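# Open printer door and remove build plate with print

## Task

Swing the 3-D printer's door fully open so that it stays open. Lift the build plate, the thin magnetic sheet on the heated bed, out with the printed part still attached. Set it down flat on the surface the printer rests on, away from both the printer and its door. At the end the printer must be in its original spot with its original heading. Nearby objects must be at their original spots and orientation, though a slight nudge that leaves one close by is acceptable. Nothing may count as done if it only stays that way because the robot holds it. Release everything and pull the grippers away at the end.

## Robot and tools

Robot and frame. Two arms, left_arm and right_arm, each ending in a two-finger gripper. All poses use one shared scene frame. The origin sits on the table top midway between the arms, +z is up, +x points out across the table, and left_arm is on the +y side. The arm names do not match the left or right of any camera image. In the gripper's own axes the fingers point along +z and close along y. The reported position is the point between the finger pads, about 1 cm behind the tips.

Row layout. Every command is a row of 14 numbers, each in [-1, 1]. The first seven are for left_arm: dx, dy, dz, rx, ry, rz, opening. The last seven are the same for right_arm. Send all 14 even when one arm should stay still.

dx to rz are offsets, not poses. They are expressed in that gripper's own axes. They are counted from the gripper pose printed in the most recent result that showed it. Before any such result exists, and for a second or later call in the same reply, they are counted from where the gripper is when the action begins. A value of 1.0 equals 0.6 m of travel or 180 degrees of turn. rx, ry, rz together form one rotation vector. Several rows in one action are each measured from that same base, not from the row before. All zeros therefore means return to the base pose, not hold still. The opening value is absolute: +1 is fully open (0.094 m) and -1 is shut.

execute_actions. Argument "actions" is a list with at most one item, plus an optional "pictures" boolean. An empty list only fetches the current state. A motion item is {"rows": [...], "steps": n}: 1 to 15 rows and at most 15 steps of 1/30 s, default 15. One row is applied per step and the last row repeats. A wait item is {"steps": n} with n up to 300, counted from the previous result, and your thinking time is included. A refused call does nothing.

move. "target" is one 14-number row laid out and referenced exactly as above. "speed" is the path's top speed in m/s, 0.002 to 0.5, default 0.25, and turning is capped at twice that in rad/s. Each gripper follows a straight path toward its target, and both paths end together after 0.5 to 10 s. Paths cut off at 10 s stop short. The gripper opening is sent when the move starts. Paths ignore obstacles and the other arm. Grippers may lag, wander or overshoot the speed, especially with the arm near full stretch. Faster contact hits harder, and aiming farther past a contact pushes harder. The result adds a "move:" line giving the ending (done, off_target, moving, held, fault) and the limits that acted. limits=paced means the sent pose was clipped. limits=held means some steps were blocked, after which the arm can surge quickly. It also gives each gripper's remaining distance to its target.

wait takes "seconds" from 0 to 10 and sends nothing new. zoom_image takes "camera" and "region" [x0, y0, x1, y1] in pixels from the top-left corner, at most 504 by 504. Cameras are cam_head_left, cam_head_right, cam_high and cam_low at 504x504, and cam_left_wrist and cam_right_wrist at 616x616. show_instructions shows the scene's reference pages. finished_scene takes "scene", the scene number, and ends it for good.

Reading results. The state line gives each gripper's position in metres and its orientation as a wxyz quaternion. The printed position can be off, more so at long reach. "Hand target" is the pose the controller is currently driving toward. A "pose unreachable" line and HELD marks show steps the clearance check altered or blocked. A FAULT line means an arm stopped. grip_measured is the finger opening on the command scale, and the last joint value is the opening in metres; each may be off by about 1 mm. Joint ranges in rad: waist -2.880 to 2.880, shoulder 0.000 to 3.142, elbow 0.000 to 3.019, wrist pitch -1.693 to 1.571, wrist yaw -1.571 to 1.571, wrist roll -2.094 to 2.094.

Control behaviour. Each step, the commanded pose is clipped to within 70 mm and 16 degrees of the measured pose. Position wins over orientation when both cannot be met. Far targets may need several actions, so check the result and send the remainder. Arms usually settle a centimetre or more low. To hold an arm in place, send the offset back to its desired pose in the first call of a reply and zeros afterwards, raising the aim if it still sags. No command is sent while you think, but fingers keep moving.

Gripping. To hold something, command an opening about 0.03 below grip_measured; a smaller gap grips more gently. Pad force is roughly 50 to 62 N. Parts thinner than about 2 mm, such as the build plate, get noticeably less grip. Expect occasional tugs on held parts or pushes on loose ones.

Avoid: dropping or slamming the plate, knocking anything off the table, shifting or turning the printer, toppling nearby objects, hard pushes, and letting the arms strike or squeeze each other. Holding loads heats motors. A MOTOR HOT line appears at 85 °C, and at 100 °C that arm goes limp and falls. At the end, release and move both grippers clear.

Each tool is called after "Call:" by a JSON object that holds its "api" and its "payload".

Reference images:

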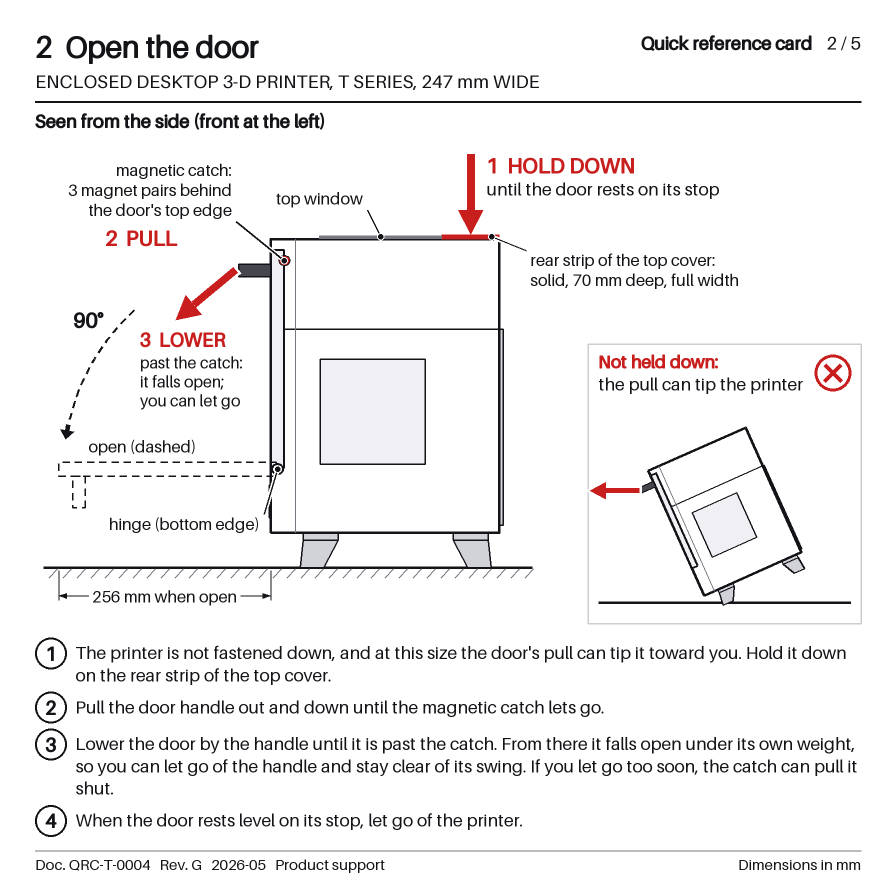

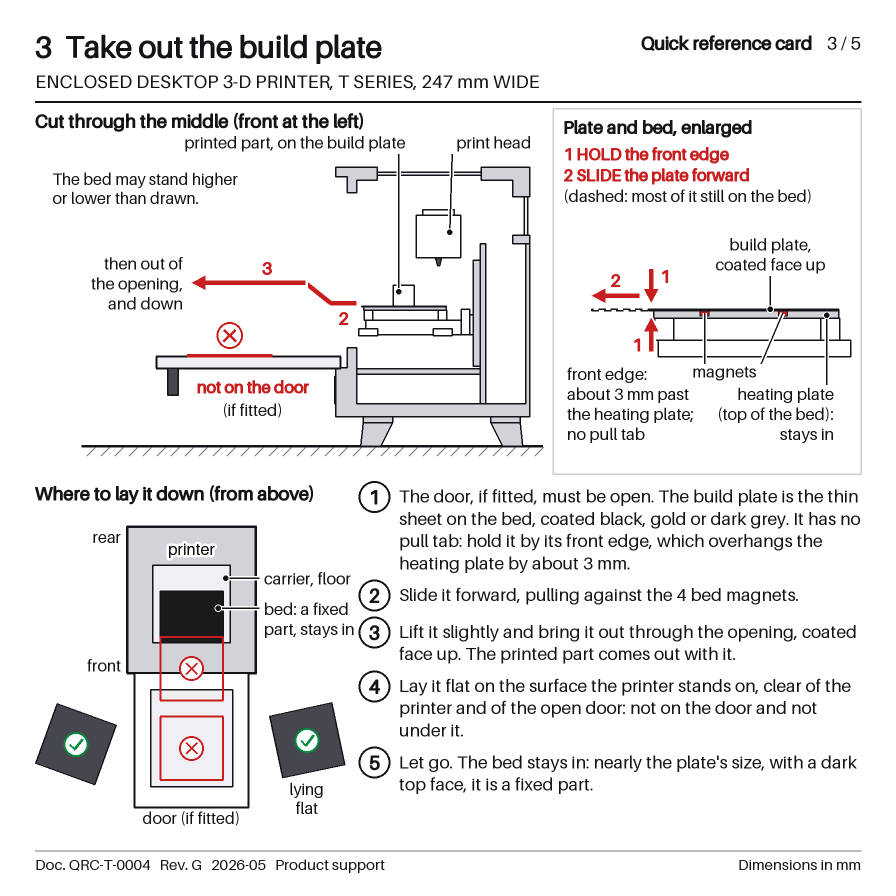

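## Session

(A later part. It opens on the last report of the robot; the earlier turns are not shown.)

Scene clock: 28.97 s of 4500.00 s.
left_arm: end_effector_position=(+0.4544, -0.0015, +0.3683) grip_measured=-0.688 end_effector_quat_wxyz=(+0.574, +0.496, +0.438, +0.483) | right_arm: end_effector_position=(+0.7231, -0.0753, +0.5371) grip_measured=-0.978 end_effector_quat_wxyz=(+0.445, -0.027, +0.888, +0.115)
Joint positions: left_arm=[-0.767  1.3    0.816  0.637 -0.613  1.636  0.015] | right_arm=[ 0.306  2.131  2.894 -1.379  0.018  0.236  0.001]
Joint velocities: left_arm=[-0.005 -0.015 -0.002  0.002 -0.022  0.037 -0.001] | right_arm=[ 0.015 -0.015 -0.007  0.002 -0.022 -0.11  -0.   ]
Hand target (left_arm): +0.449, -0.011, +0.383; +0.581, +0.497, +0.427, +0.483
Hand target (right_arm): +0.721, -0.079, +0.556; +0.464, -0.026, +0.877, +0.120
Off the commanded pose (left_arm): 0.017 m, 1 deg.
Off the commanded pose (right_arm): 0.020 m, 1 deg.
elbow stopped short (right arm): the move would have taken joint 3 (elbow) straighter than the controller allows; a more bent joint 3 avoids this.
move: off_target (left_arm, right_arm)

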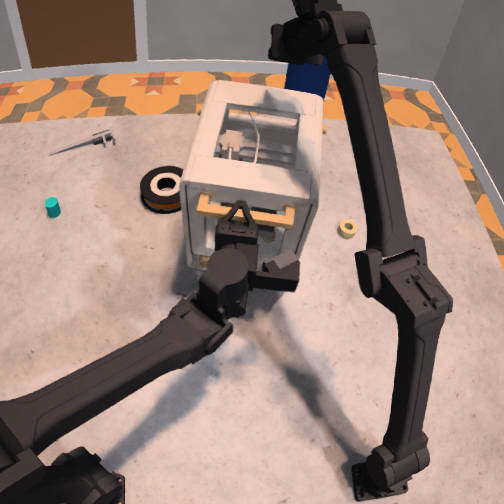

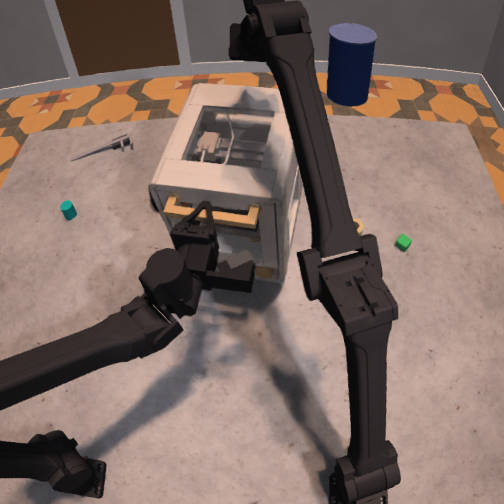

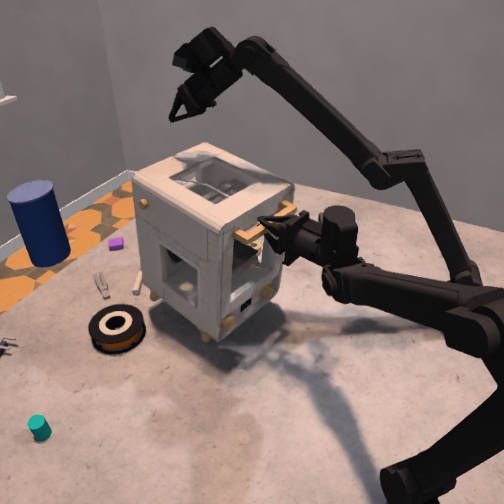

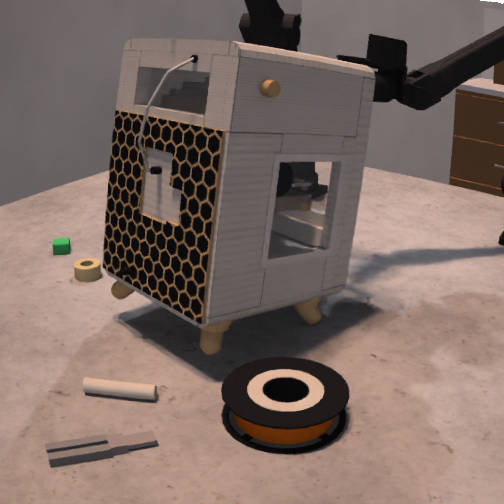

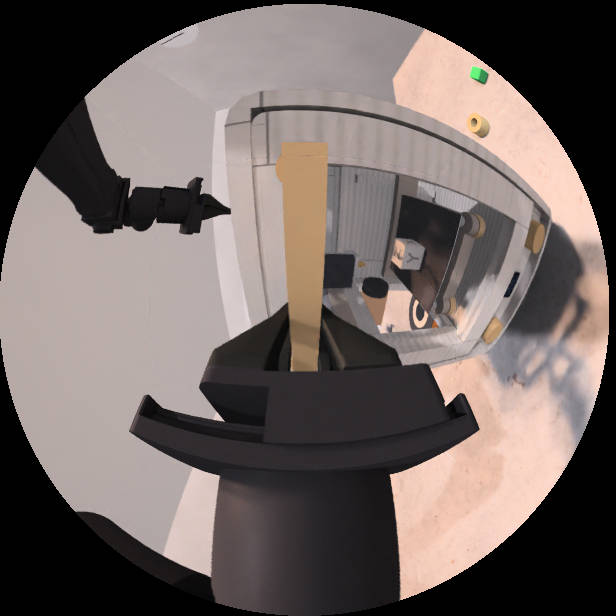

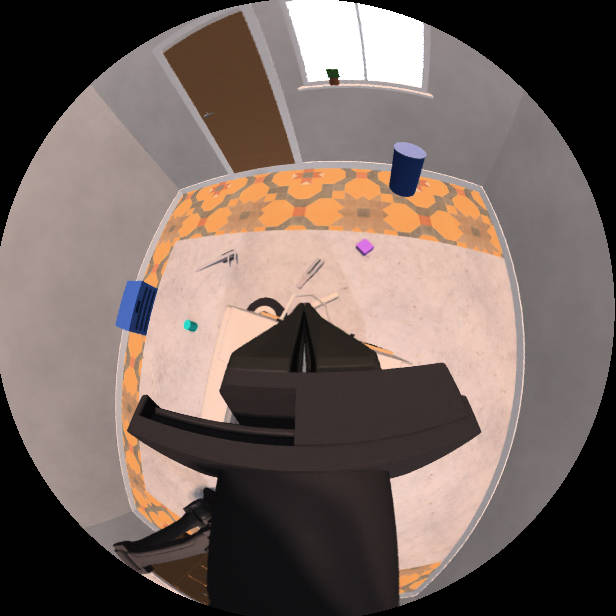

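Call:
{"api": "move", "payload": {"target": [-0.015,0.03,0.095,0.06,0,0,-1,0.08,0,0.12,0,0.03,0,-1], "speed": 0.04}}

Call:
{"api": "move", "payload": {"target": [0,0.02,0,0,0,0,-1,0.12,0,0.14,0,0.03,0,-1], "speed": 0.05}}

Call:
{"api": "move", "payload": {"target": [0.01,0,-0.09,-0.06,0,0,-1,0.07,0,0.1,0,0.05,0,-1], "speed": 0.04}}

Scene clock: 32.33 s of 4500.00 s.
left_arm: end_effector_position=(+0.5064, -0.0118, +0.3827) grip_measured=-0.688 end_effector_quat_wxyz=(+0.522, +0.547, +0.480, +0.445) | right_arm: end_effector_position=(+0.7481, -0.0654, +0.4637) grip_measured=-0.978 end_effector_quat_wxyz=(+0.404, -0.030, +0.908, +0.109)
Joint positions: left_arm=[-0.705  1.349  1.038  0.241 -0.558  1.519  0.015] | right_arm=[ 0.306  2.102  2.655 -1.26   0.007  0.236  0.001]
Joint velocities: left_arm=[-0.005 -0.005  0.002  0.007 -0.022  0.007 -0.   ] | right_arm=[-0.024 -0.005  0.007  0.022  0.037 -0.022 -0.002]
Hand target (left_arm): +0.507, -0.019, +0.393; +0.525, +0.548, +0.479, +0.441
Hand target (right_arm): +0.750, -0.056, +0.457; +0.403, -0.033, +0.908, +0.114
Off the commanded pose (left_arm): 0.012 m, 1 deg.
Off the commanded pose (right_arm): 0.011 m, 1 deg.
move: off_target (left_arm, right_arm)

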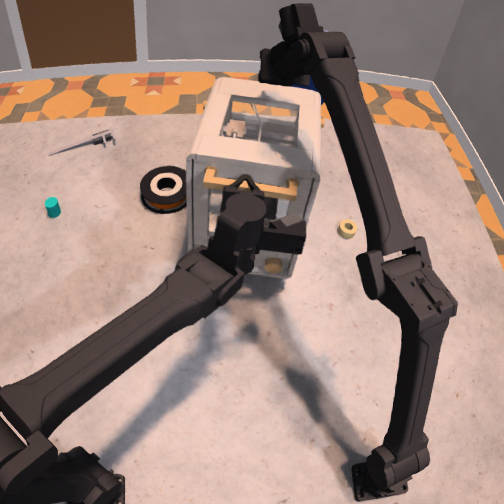

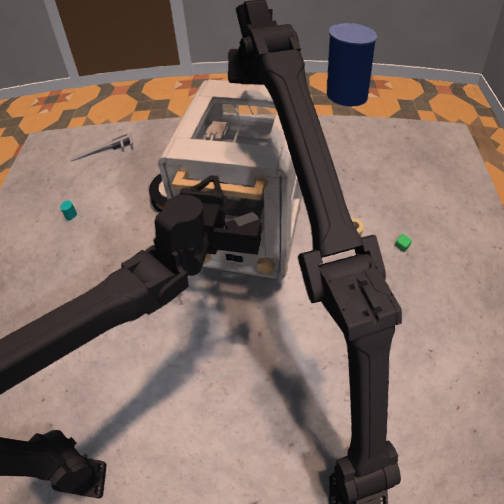

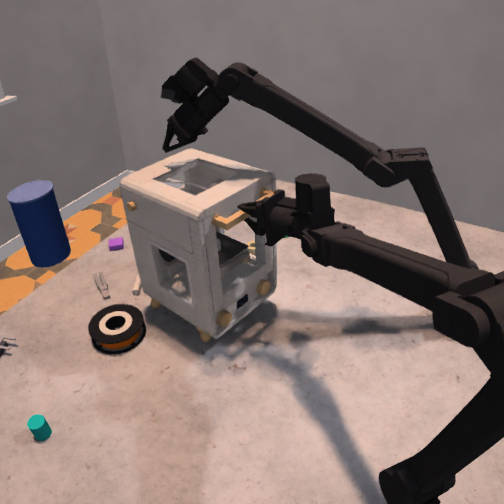

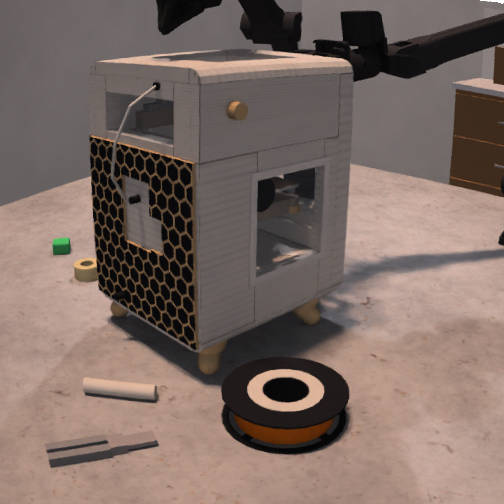

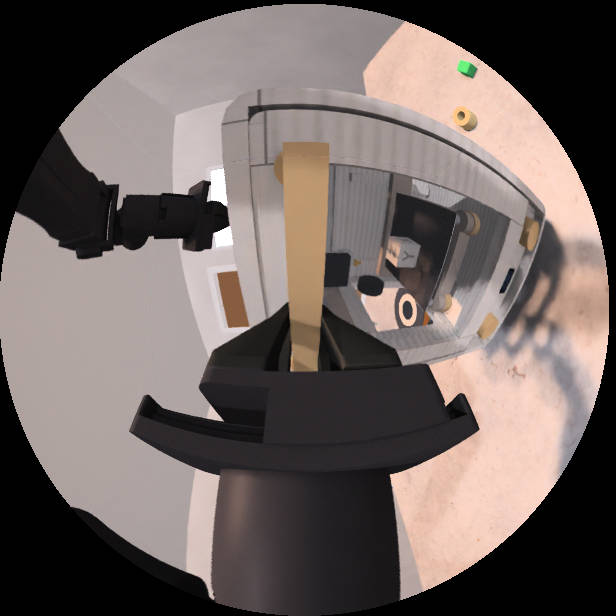

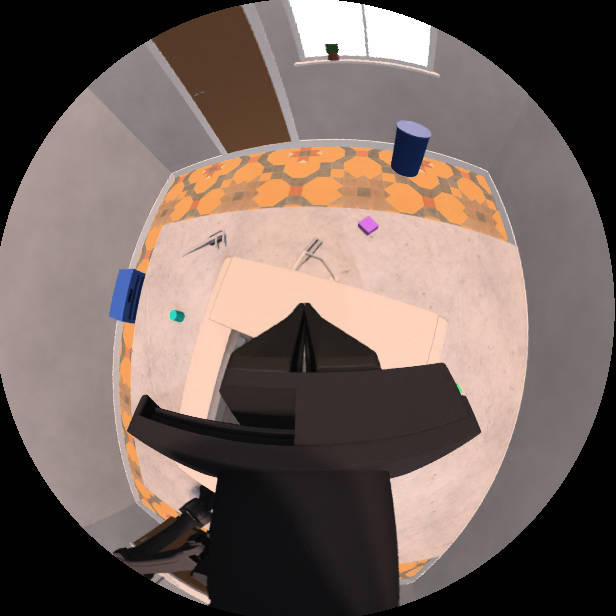

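Scene clock: 34.77 s of 4500.00 s.
left_arm: end_effector_position=(+0.5064, -0.0115, +0.3830) grip_measured=-0.688 end_effector_quat_wxyz=(+0.523, +0.548, +0.479, +0.444) | right_arm: end_effector_position=(+0.7528, -0.0635, +0.4263) grip_measured=-0.978 end_effector_quat_wxyz=(+0.413, -0.030, +0.903, +0.112)
Joint positions: left_arm=[-0.704  1.347  1.038  0.24  -0.555  1.519  0.015] | right_arm=[ 0.306  2.002  2.366 -1.05   0.007  0.236  0.001]
Joint velocities: left_arm=[-0.005 -0.015 -0.002  0.007 -0.037  0.051 -0.   ] | right_arm=[ 0.015  0.005 -0.007 -0.012  0.037 -0.066  0.001]
Hand target (left_arm): +0.507, -0.012, +0.395; +0.523, +0.547, +0.480, +0.445
Hand target (right_arm): +0.757, -0.045, +0.357; +0.361, -0.036, +0.926, +0.107
Off the commanded pose (left_arm): 0.012 m, 0 deg.
Off the commanded pose (right_arm): 0.073 m, 7 deg.
move: off_target (left_arm, right_arm)

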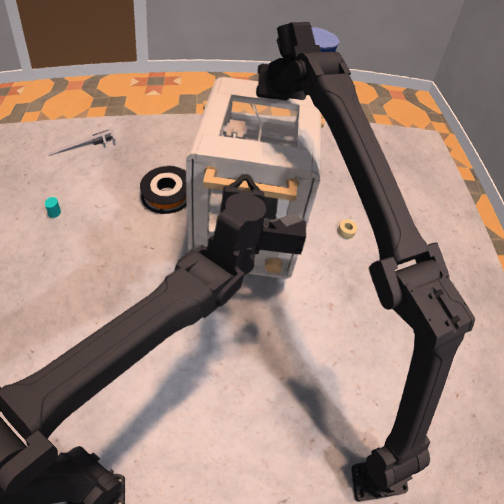

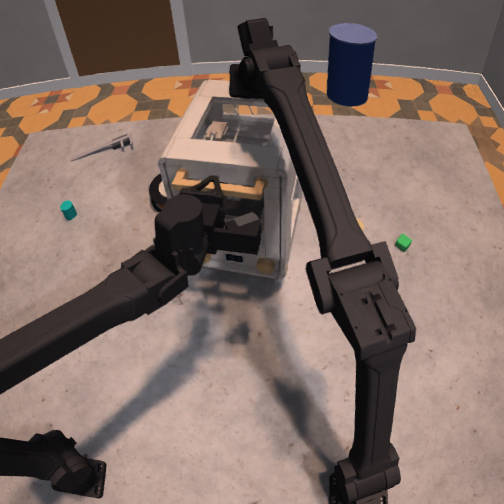

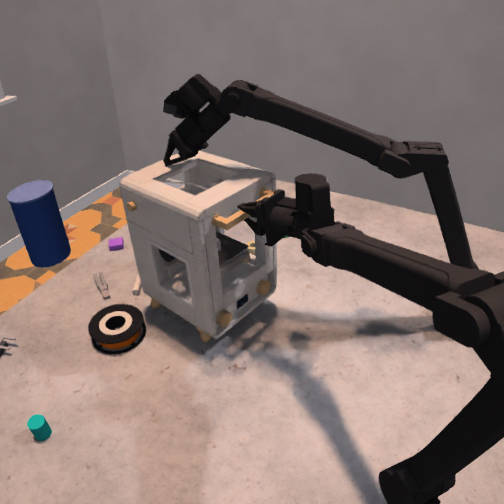

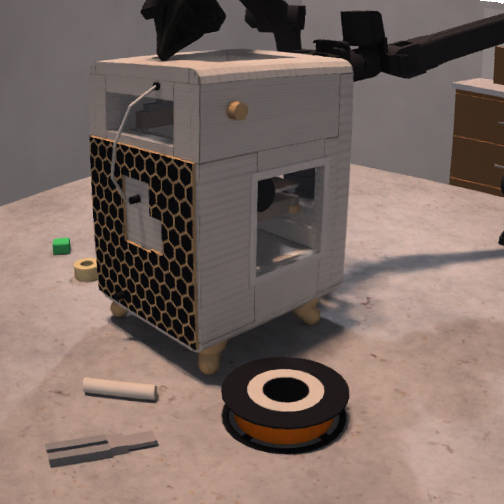

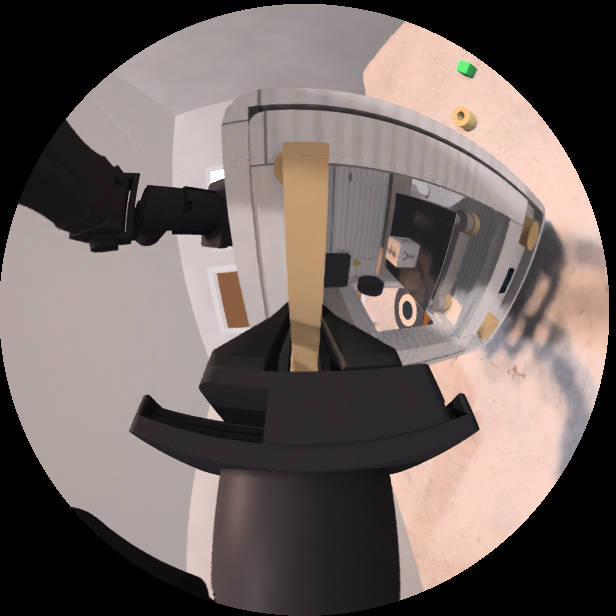

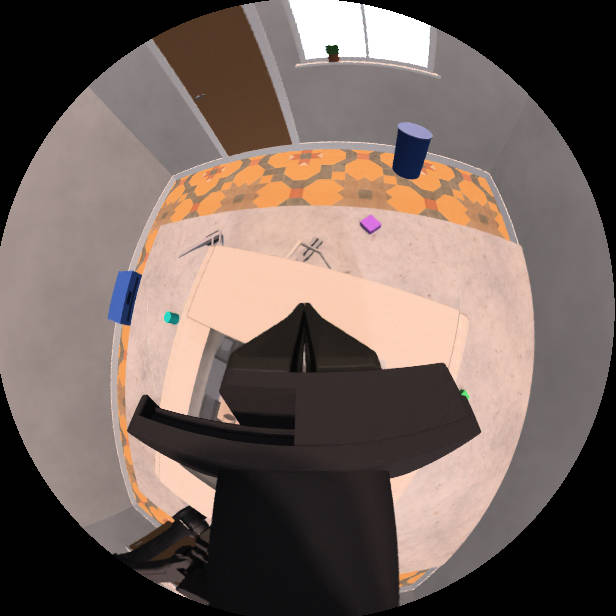

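Scene clock: 37.37 s of 4500.00 s.
left_arm: end_effector_position=(+0.4612, +0.0013, +0.3718) grip_measured=-0.680 end_effector_quat_wxyz=(+0.567, +0.503, +0.445, +0.477) | right_arm: end_effector_position=(+0.7476, -0.0561, +0.4257) grip_measured=-0.979 end_effector_quat_wxyz=(+0.391, -0.039, +0.911, +0.123)
Joint positions: left_arm=[-0.752  1.292  0.84   0.57  -0.601  1.613  0.015] | right_arm=[ 0.31   2.032  2.435 -1.13  -0.028  0.236  0.001]
Joint velocities: left_arm=[ 0.015 -0.005  0.007 -0.002 -0.022 -0.007  0.001] | right_arm=[-0.005 -0.005 -0.007  0.017 -0.051 -0.066 -0.   ]
Hand target (left_arm): +0.454, +0.003, +0.386; +0.572, +0.496, +0.437, +0.486
Hand target (right_arm): +0.764, -0.049, +0.356; +0.342, -0.040, +0.933, +0.109
Off the commanded pose (left_arm): 0.016 m, 2 deg.
Off the commanded pose (right_arm): 0.073 m, 6 deg.
move: off_target (left_arm, right_arm); limits=paced

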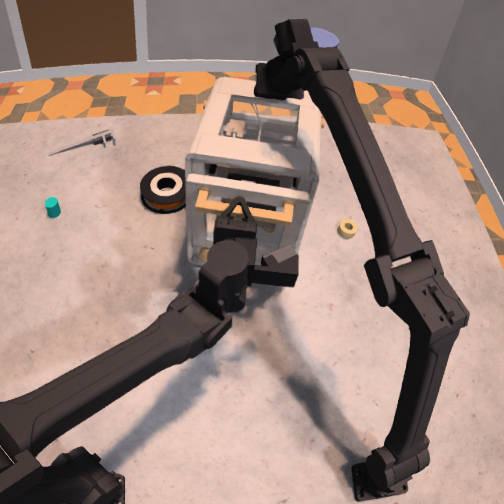

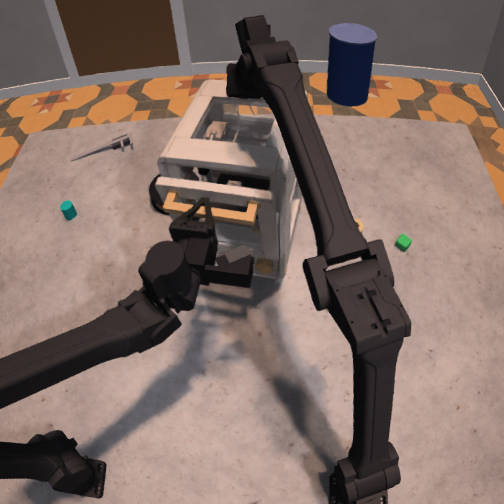

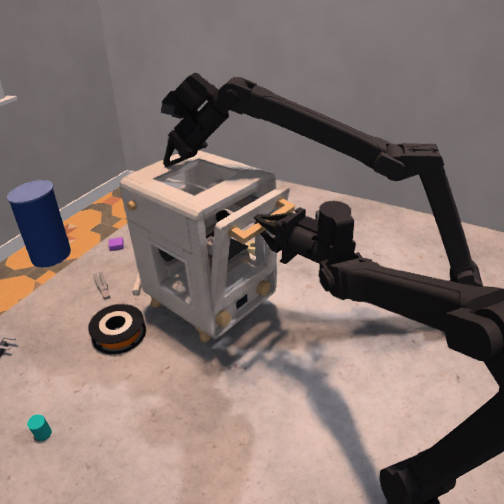

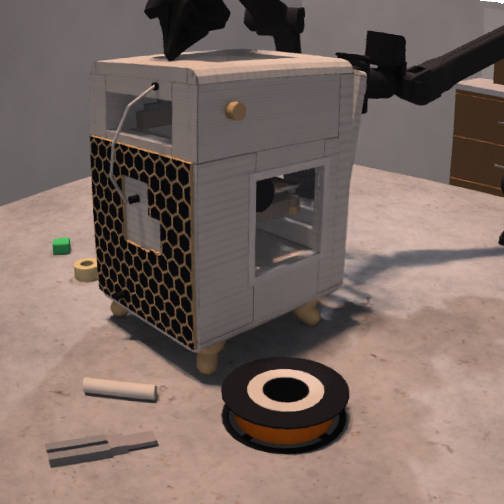

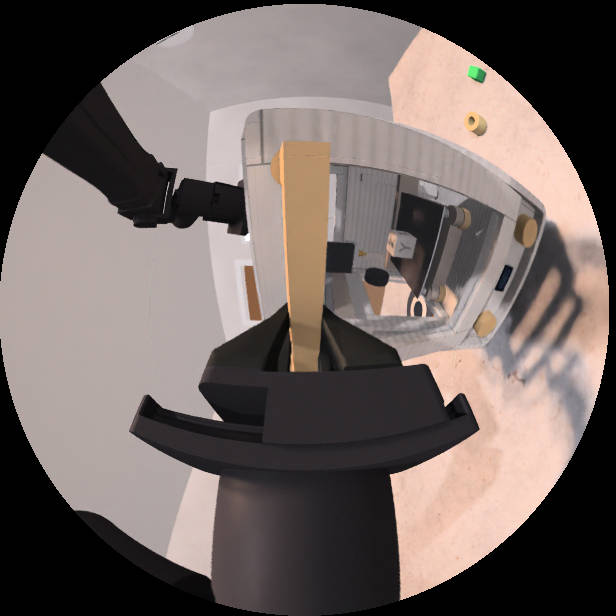

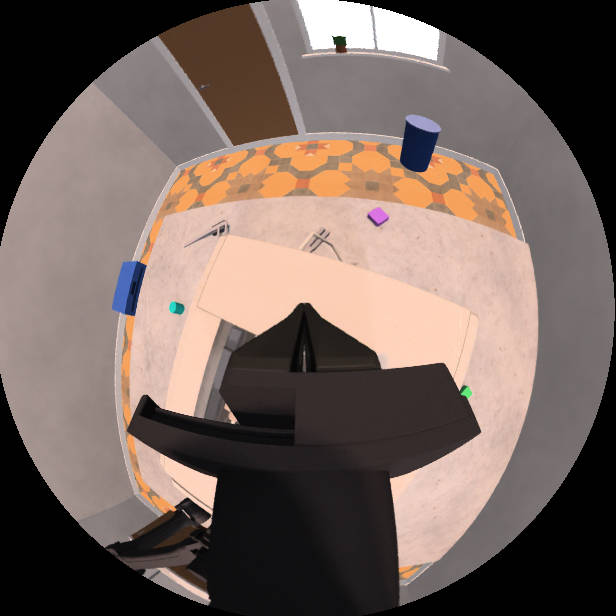

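Opened. Continue, then release and retreat fast.

Call:
{"api": "move", "payload": {"target": [0.01,-0.03,-0.13,-0.1,0,0,-1,0.05,0,0.04,0,0.03,0,-1], "speed": 0.07}}

Call:
{"api": "move", "payload": {"target": [0,0.1,-0.3,0,0,0,1,0.05,0,0.04,0,0.03,0,-1], "speed": 0.4}}

Scene clock: 40.37 s of 4500.00 s.
left_arm: end_effector_position=(+0.3951, +0.0151, +0.3334) grip_measured=-0.675 end_effector_quat_wxyz=(+0.637, +0.420, +0.375, +0.526) | right_arm: end_effector_position=(+0.7433, -0.0556, +0.4272) grip_measured=-0.979 end_effector_quat_wxyz=(+0.386, -0.041, +0.913, +0.126)
Joint positions: left_arm=[-0.832  1.398  0.584  1.281 -0.625  1.818  0.015] | right_arm=[ 0.31   2.027  2.435 -1.144 -0.039  0.236  0.001]
Joint velocities: left_arm=[ 0.005 -0.034 -0.002 -0.007  0.007  0.007 -0.   ] | right_arm=[-0.015 -0.005 -0.002  0.002 -0.037  0.051  0.   ]
Hand target (left_arm): +0.387, +0.019, +0.345; +0.639, +0.408, +0.369, +0.538
Hand target (right_arm): +0.743, -0.049, +0.389; +0.348, -0.045, +0.929, +0.121
Off the commanded pose (left_arm): 0.015 m, 2 deg.
Off the commanded pose (right_arm): 0.040 m, 5 deg.
move: off_target (left_arm, right_arm)

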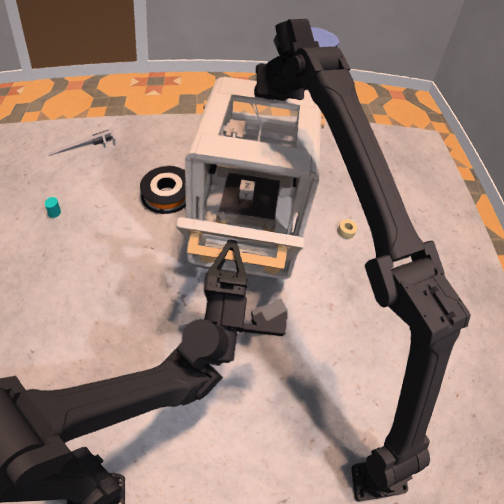

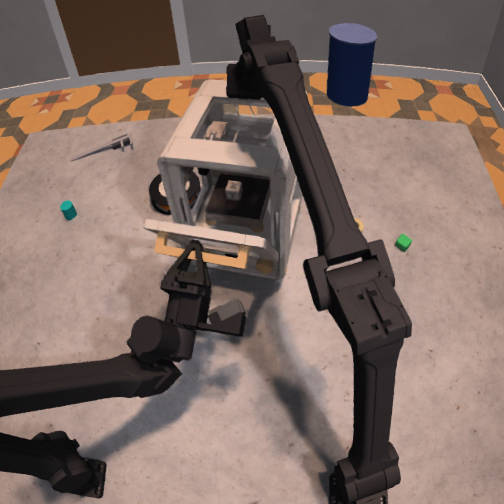

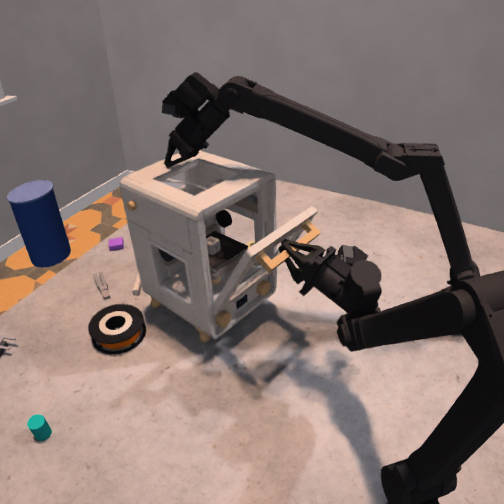

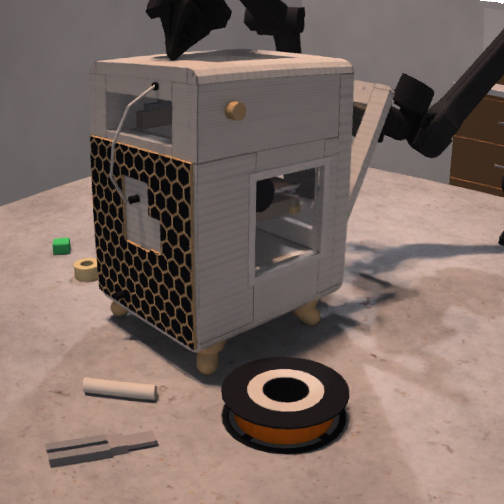

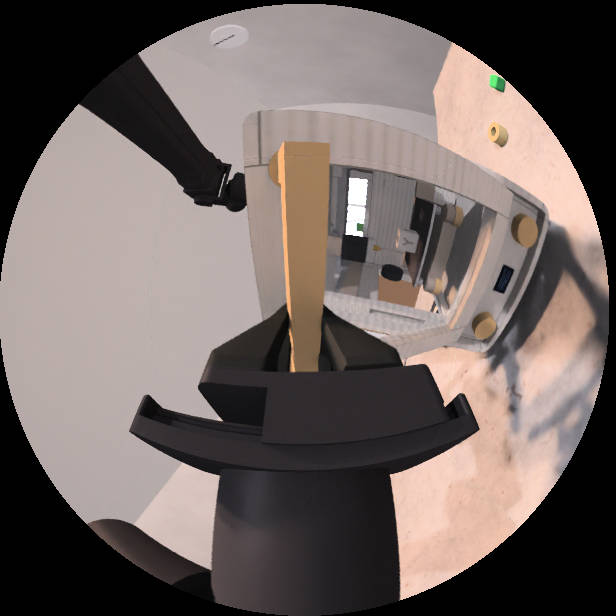

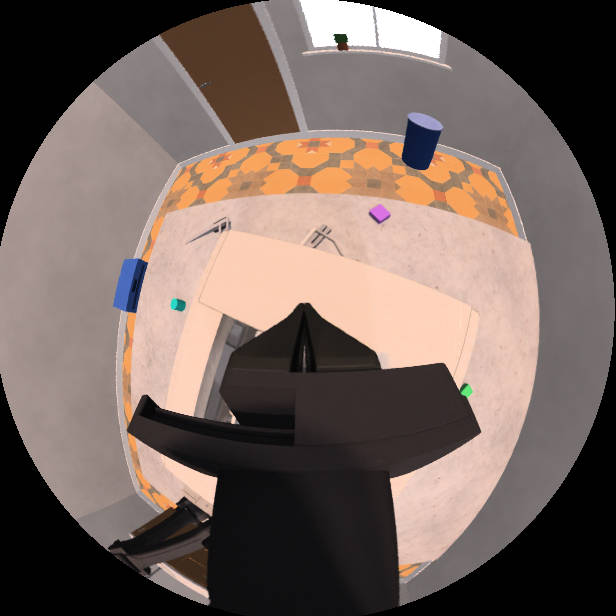

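Scene clock: 41.50 s of 4500.00 s.
left_arm: end_effector_position=(+0.2088, +0.0501, +0.3270) grip_measured=+1.000 end_effector_quat_wxyz=(+0.652, +0.434, +0.393, +0.482) | right_arm: end_effector_position=(+0.7353, -0.0548, +0.4277) grip_measured=-0.979 end_effector_quat_wxyz=(+0.374, -0.045, +0.917, +0.131)
Joint positions: left_arm=[-1.348  1.047  0.276  1.452 -1.047  2.084  0.094] | right_arm=[ 0.31   2.019  2.435 -1.174 -0.055  0.236  0.001]
Joint velocities: left_arm=[-0.005 -0.015  0.002 -0.017  0.037 -0.037  0.   ] | right_arm=[ 0.005 -0.005  0.017 -0.002 -0.007 -0.007  0.001]
Hand target (left_arm): +0.210, +0.048, +0.324; +0.644, +0.442, +0.388, +0.489
Hand target (right_arm): +0.738, -0.049, +0.390; +0.342, -0.048, +0.930, +0.124
Off the commanded pose (left_arm): 0.005 m, 6 deg.
Off the commanded pose (right_arm): 0.039 m, 4 deg.
joint sent to its limit (left arm) — the command would take joint 6 (wrist roll) past its upper limit, so that joint was sent only as far as its limit.
move: off_target (left_arm, right_arm)

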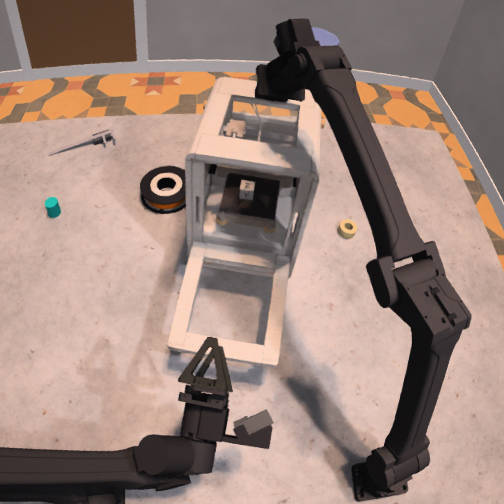

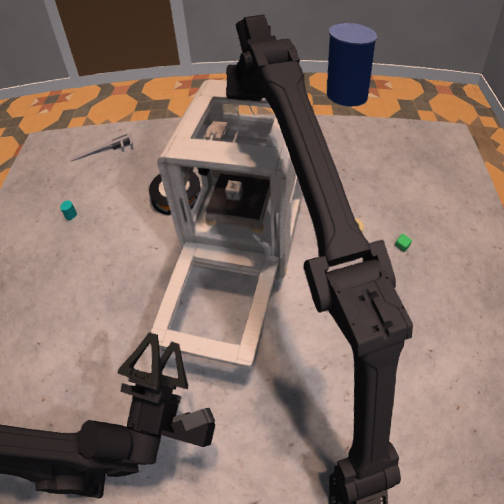

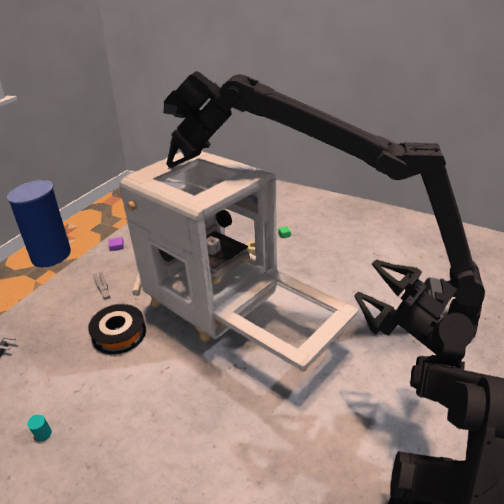

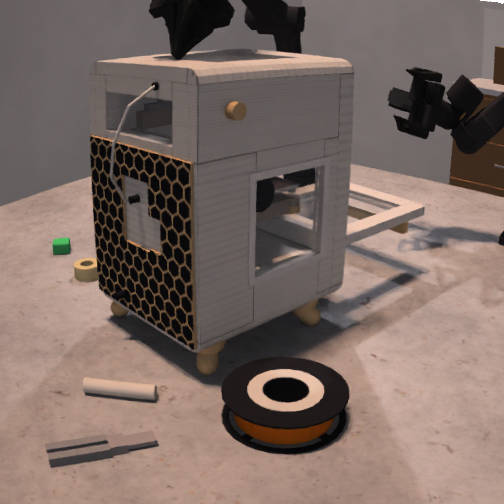

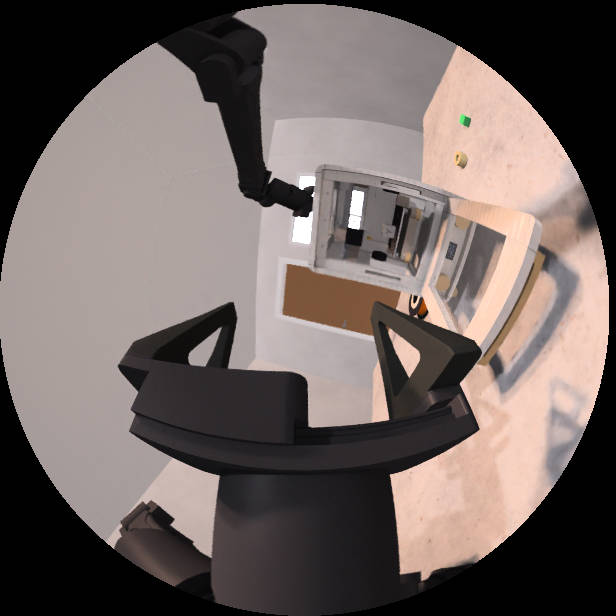

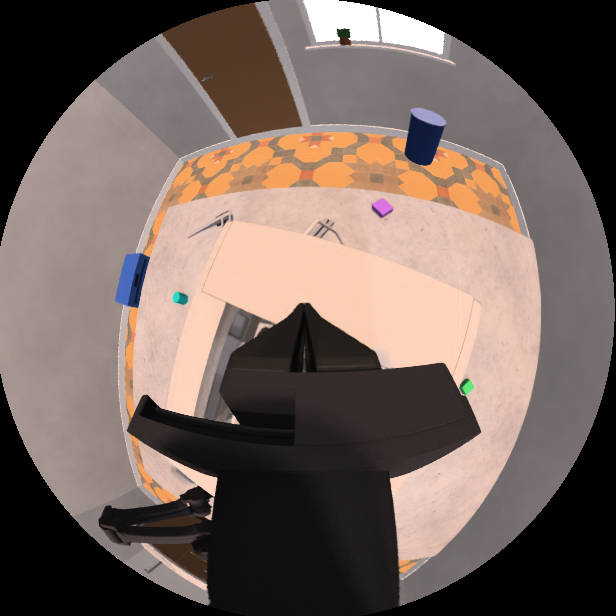

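Call:
{"api": "move", "payload": {"target": [0.027,-0.245,0.357,0.1,0,0.03,-0.2,0.02,0,0.035,0,0,0,-1], "speed": 0.2}}

Scene clock: 43.77 s of 4500.00 s.
left_arm: end_effector_position=(+0.4445, +0.0062, +0.2421) grip_measured=-0.198 end_effector_quat_wxyz=(+0.543, +0.560, +0.430, +0.455) | right_arm: end_effector_position=(+0.7366, -0.0546, +0.4283) grip_measured=-0.979 end_effector_quat_wxyz=(+0.387, -0.045, +0.911, +0.134)
Joint positions: left_arm=[-0.746  1.432  0.633  0.804 -0.528  1.617  0.038] | right_arm=[ 0.31   1.992  2.377 -1.112 -0.054  0.236  0.001]
Joint velocities: left_arm=[-0.005  0.005 -0.002  0.022  0.007  0.051  0.   ] | right_arm=[-0.005  0.005  0.007  0.012  0.051 -0.051 -0.001]
Hand target (left_arm): +0.454, +0.001, +0.258; +0.555, +0.546, +0.433, +0.454
Hand target (right_arm): +0.740, -0.049, +0.405; +0.374, -0.045, +0.917, +0.131
Off the commanded pose (left_arm): 0.016 m, 3 deg.
Off the commanded pose (right_arm): 0.024 m, 2 deg.
move: off_target (left_arm, right_arm)

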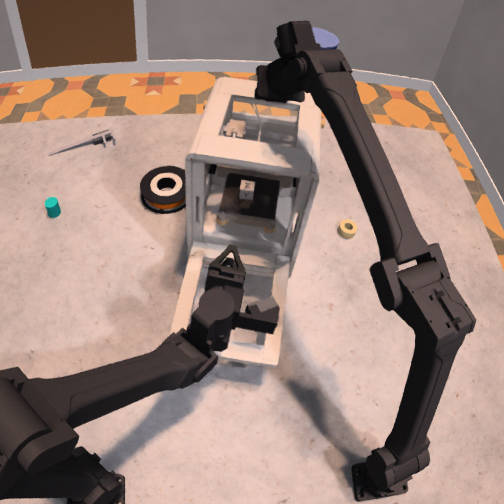

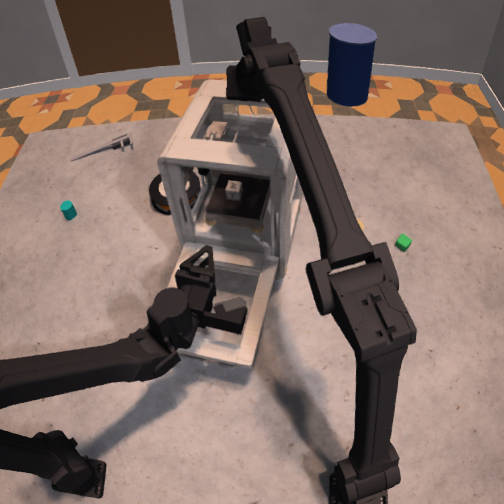

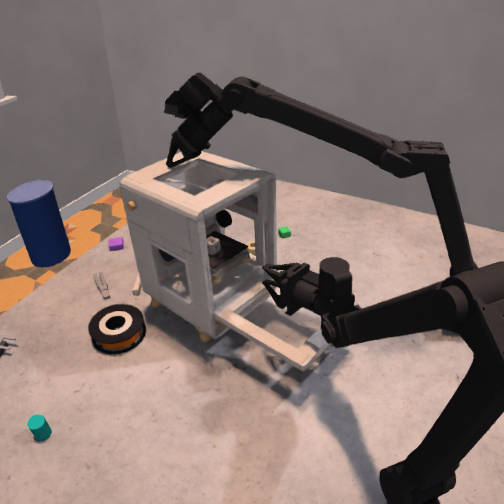

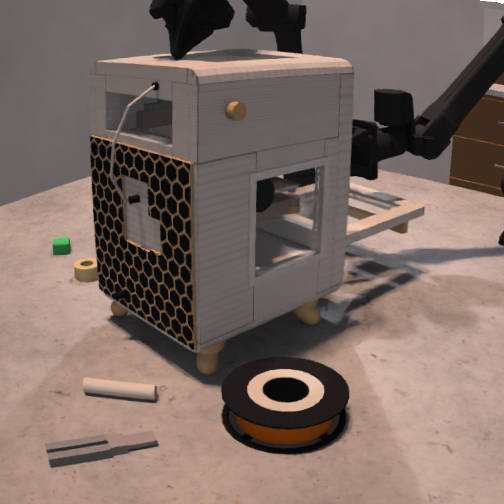

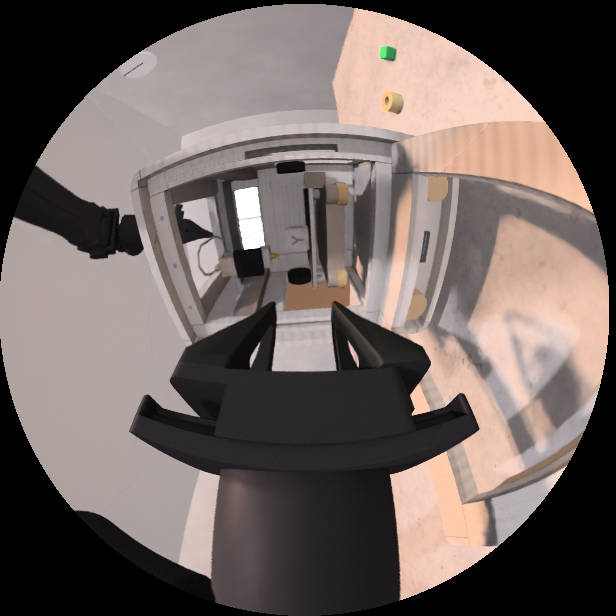

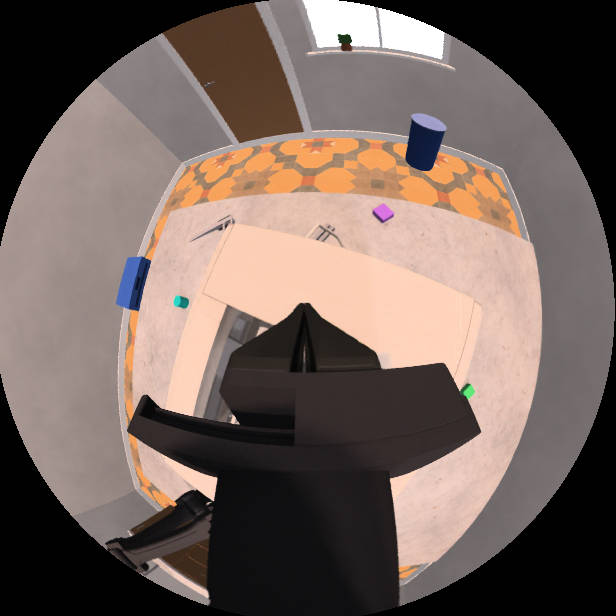

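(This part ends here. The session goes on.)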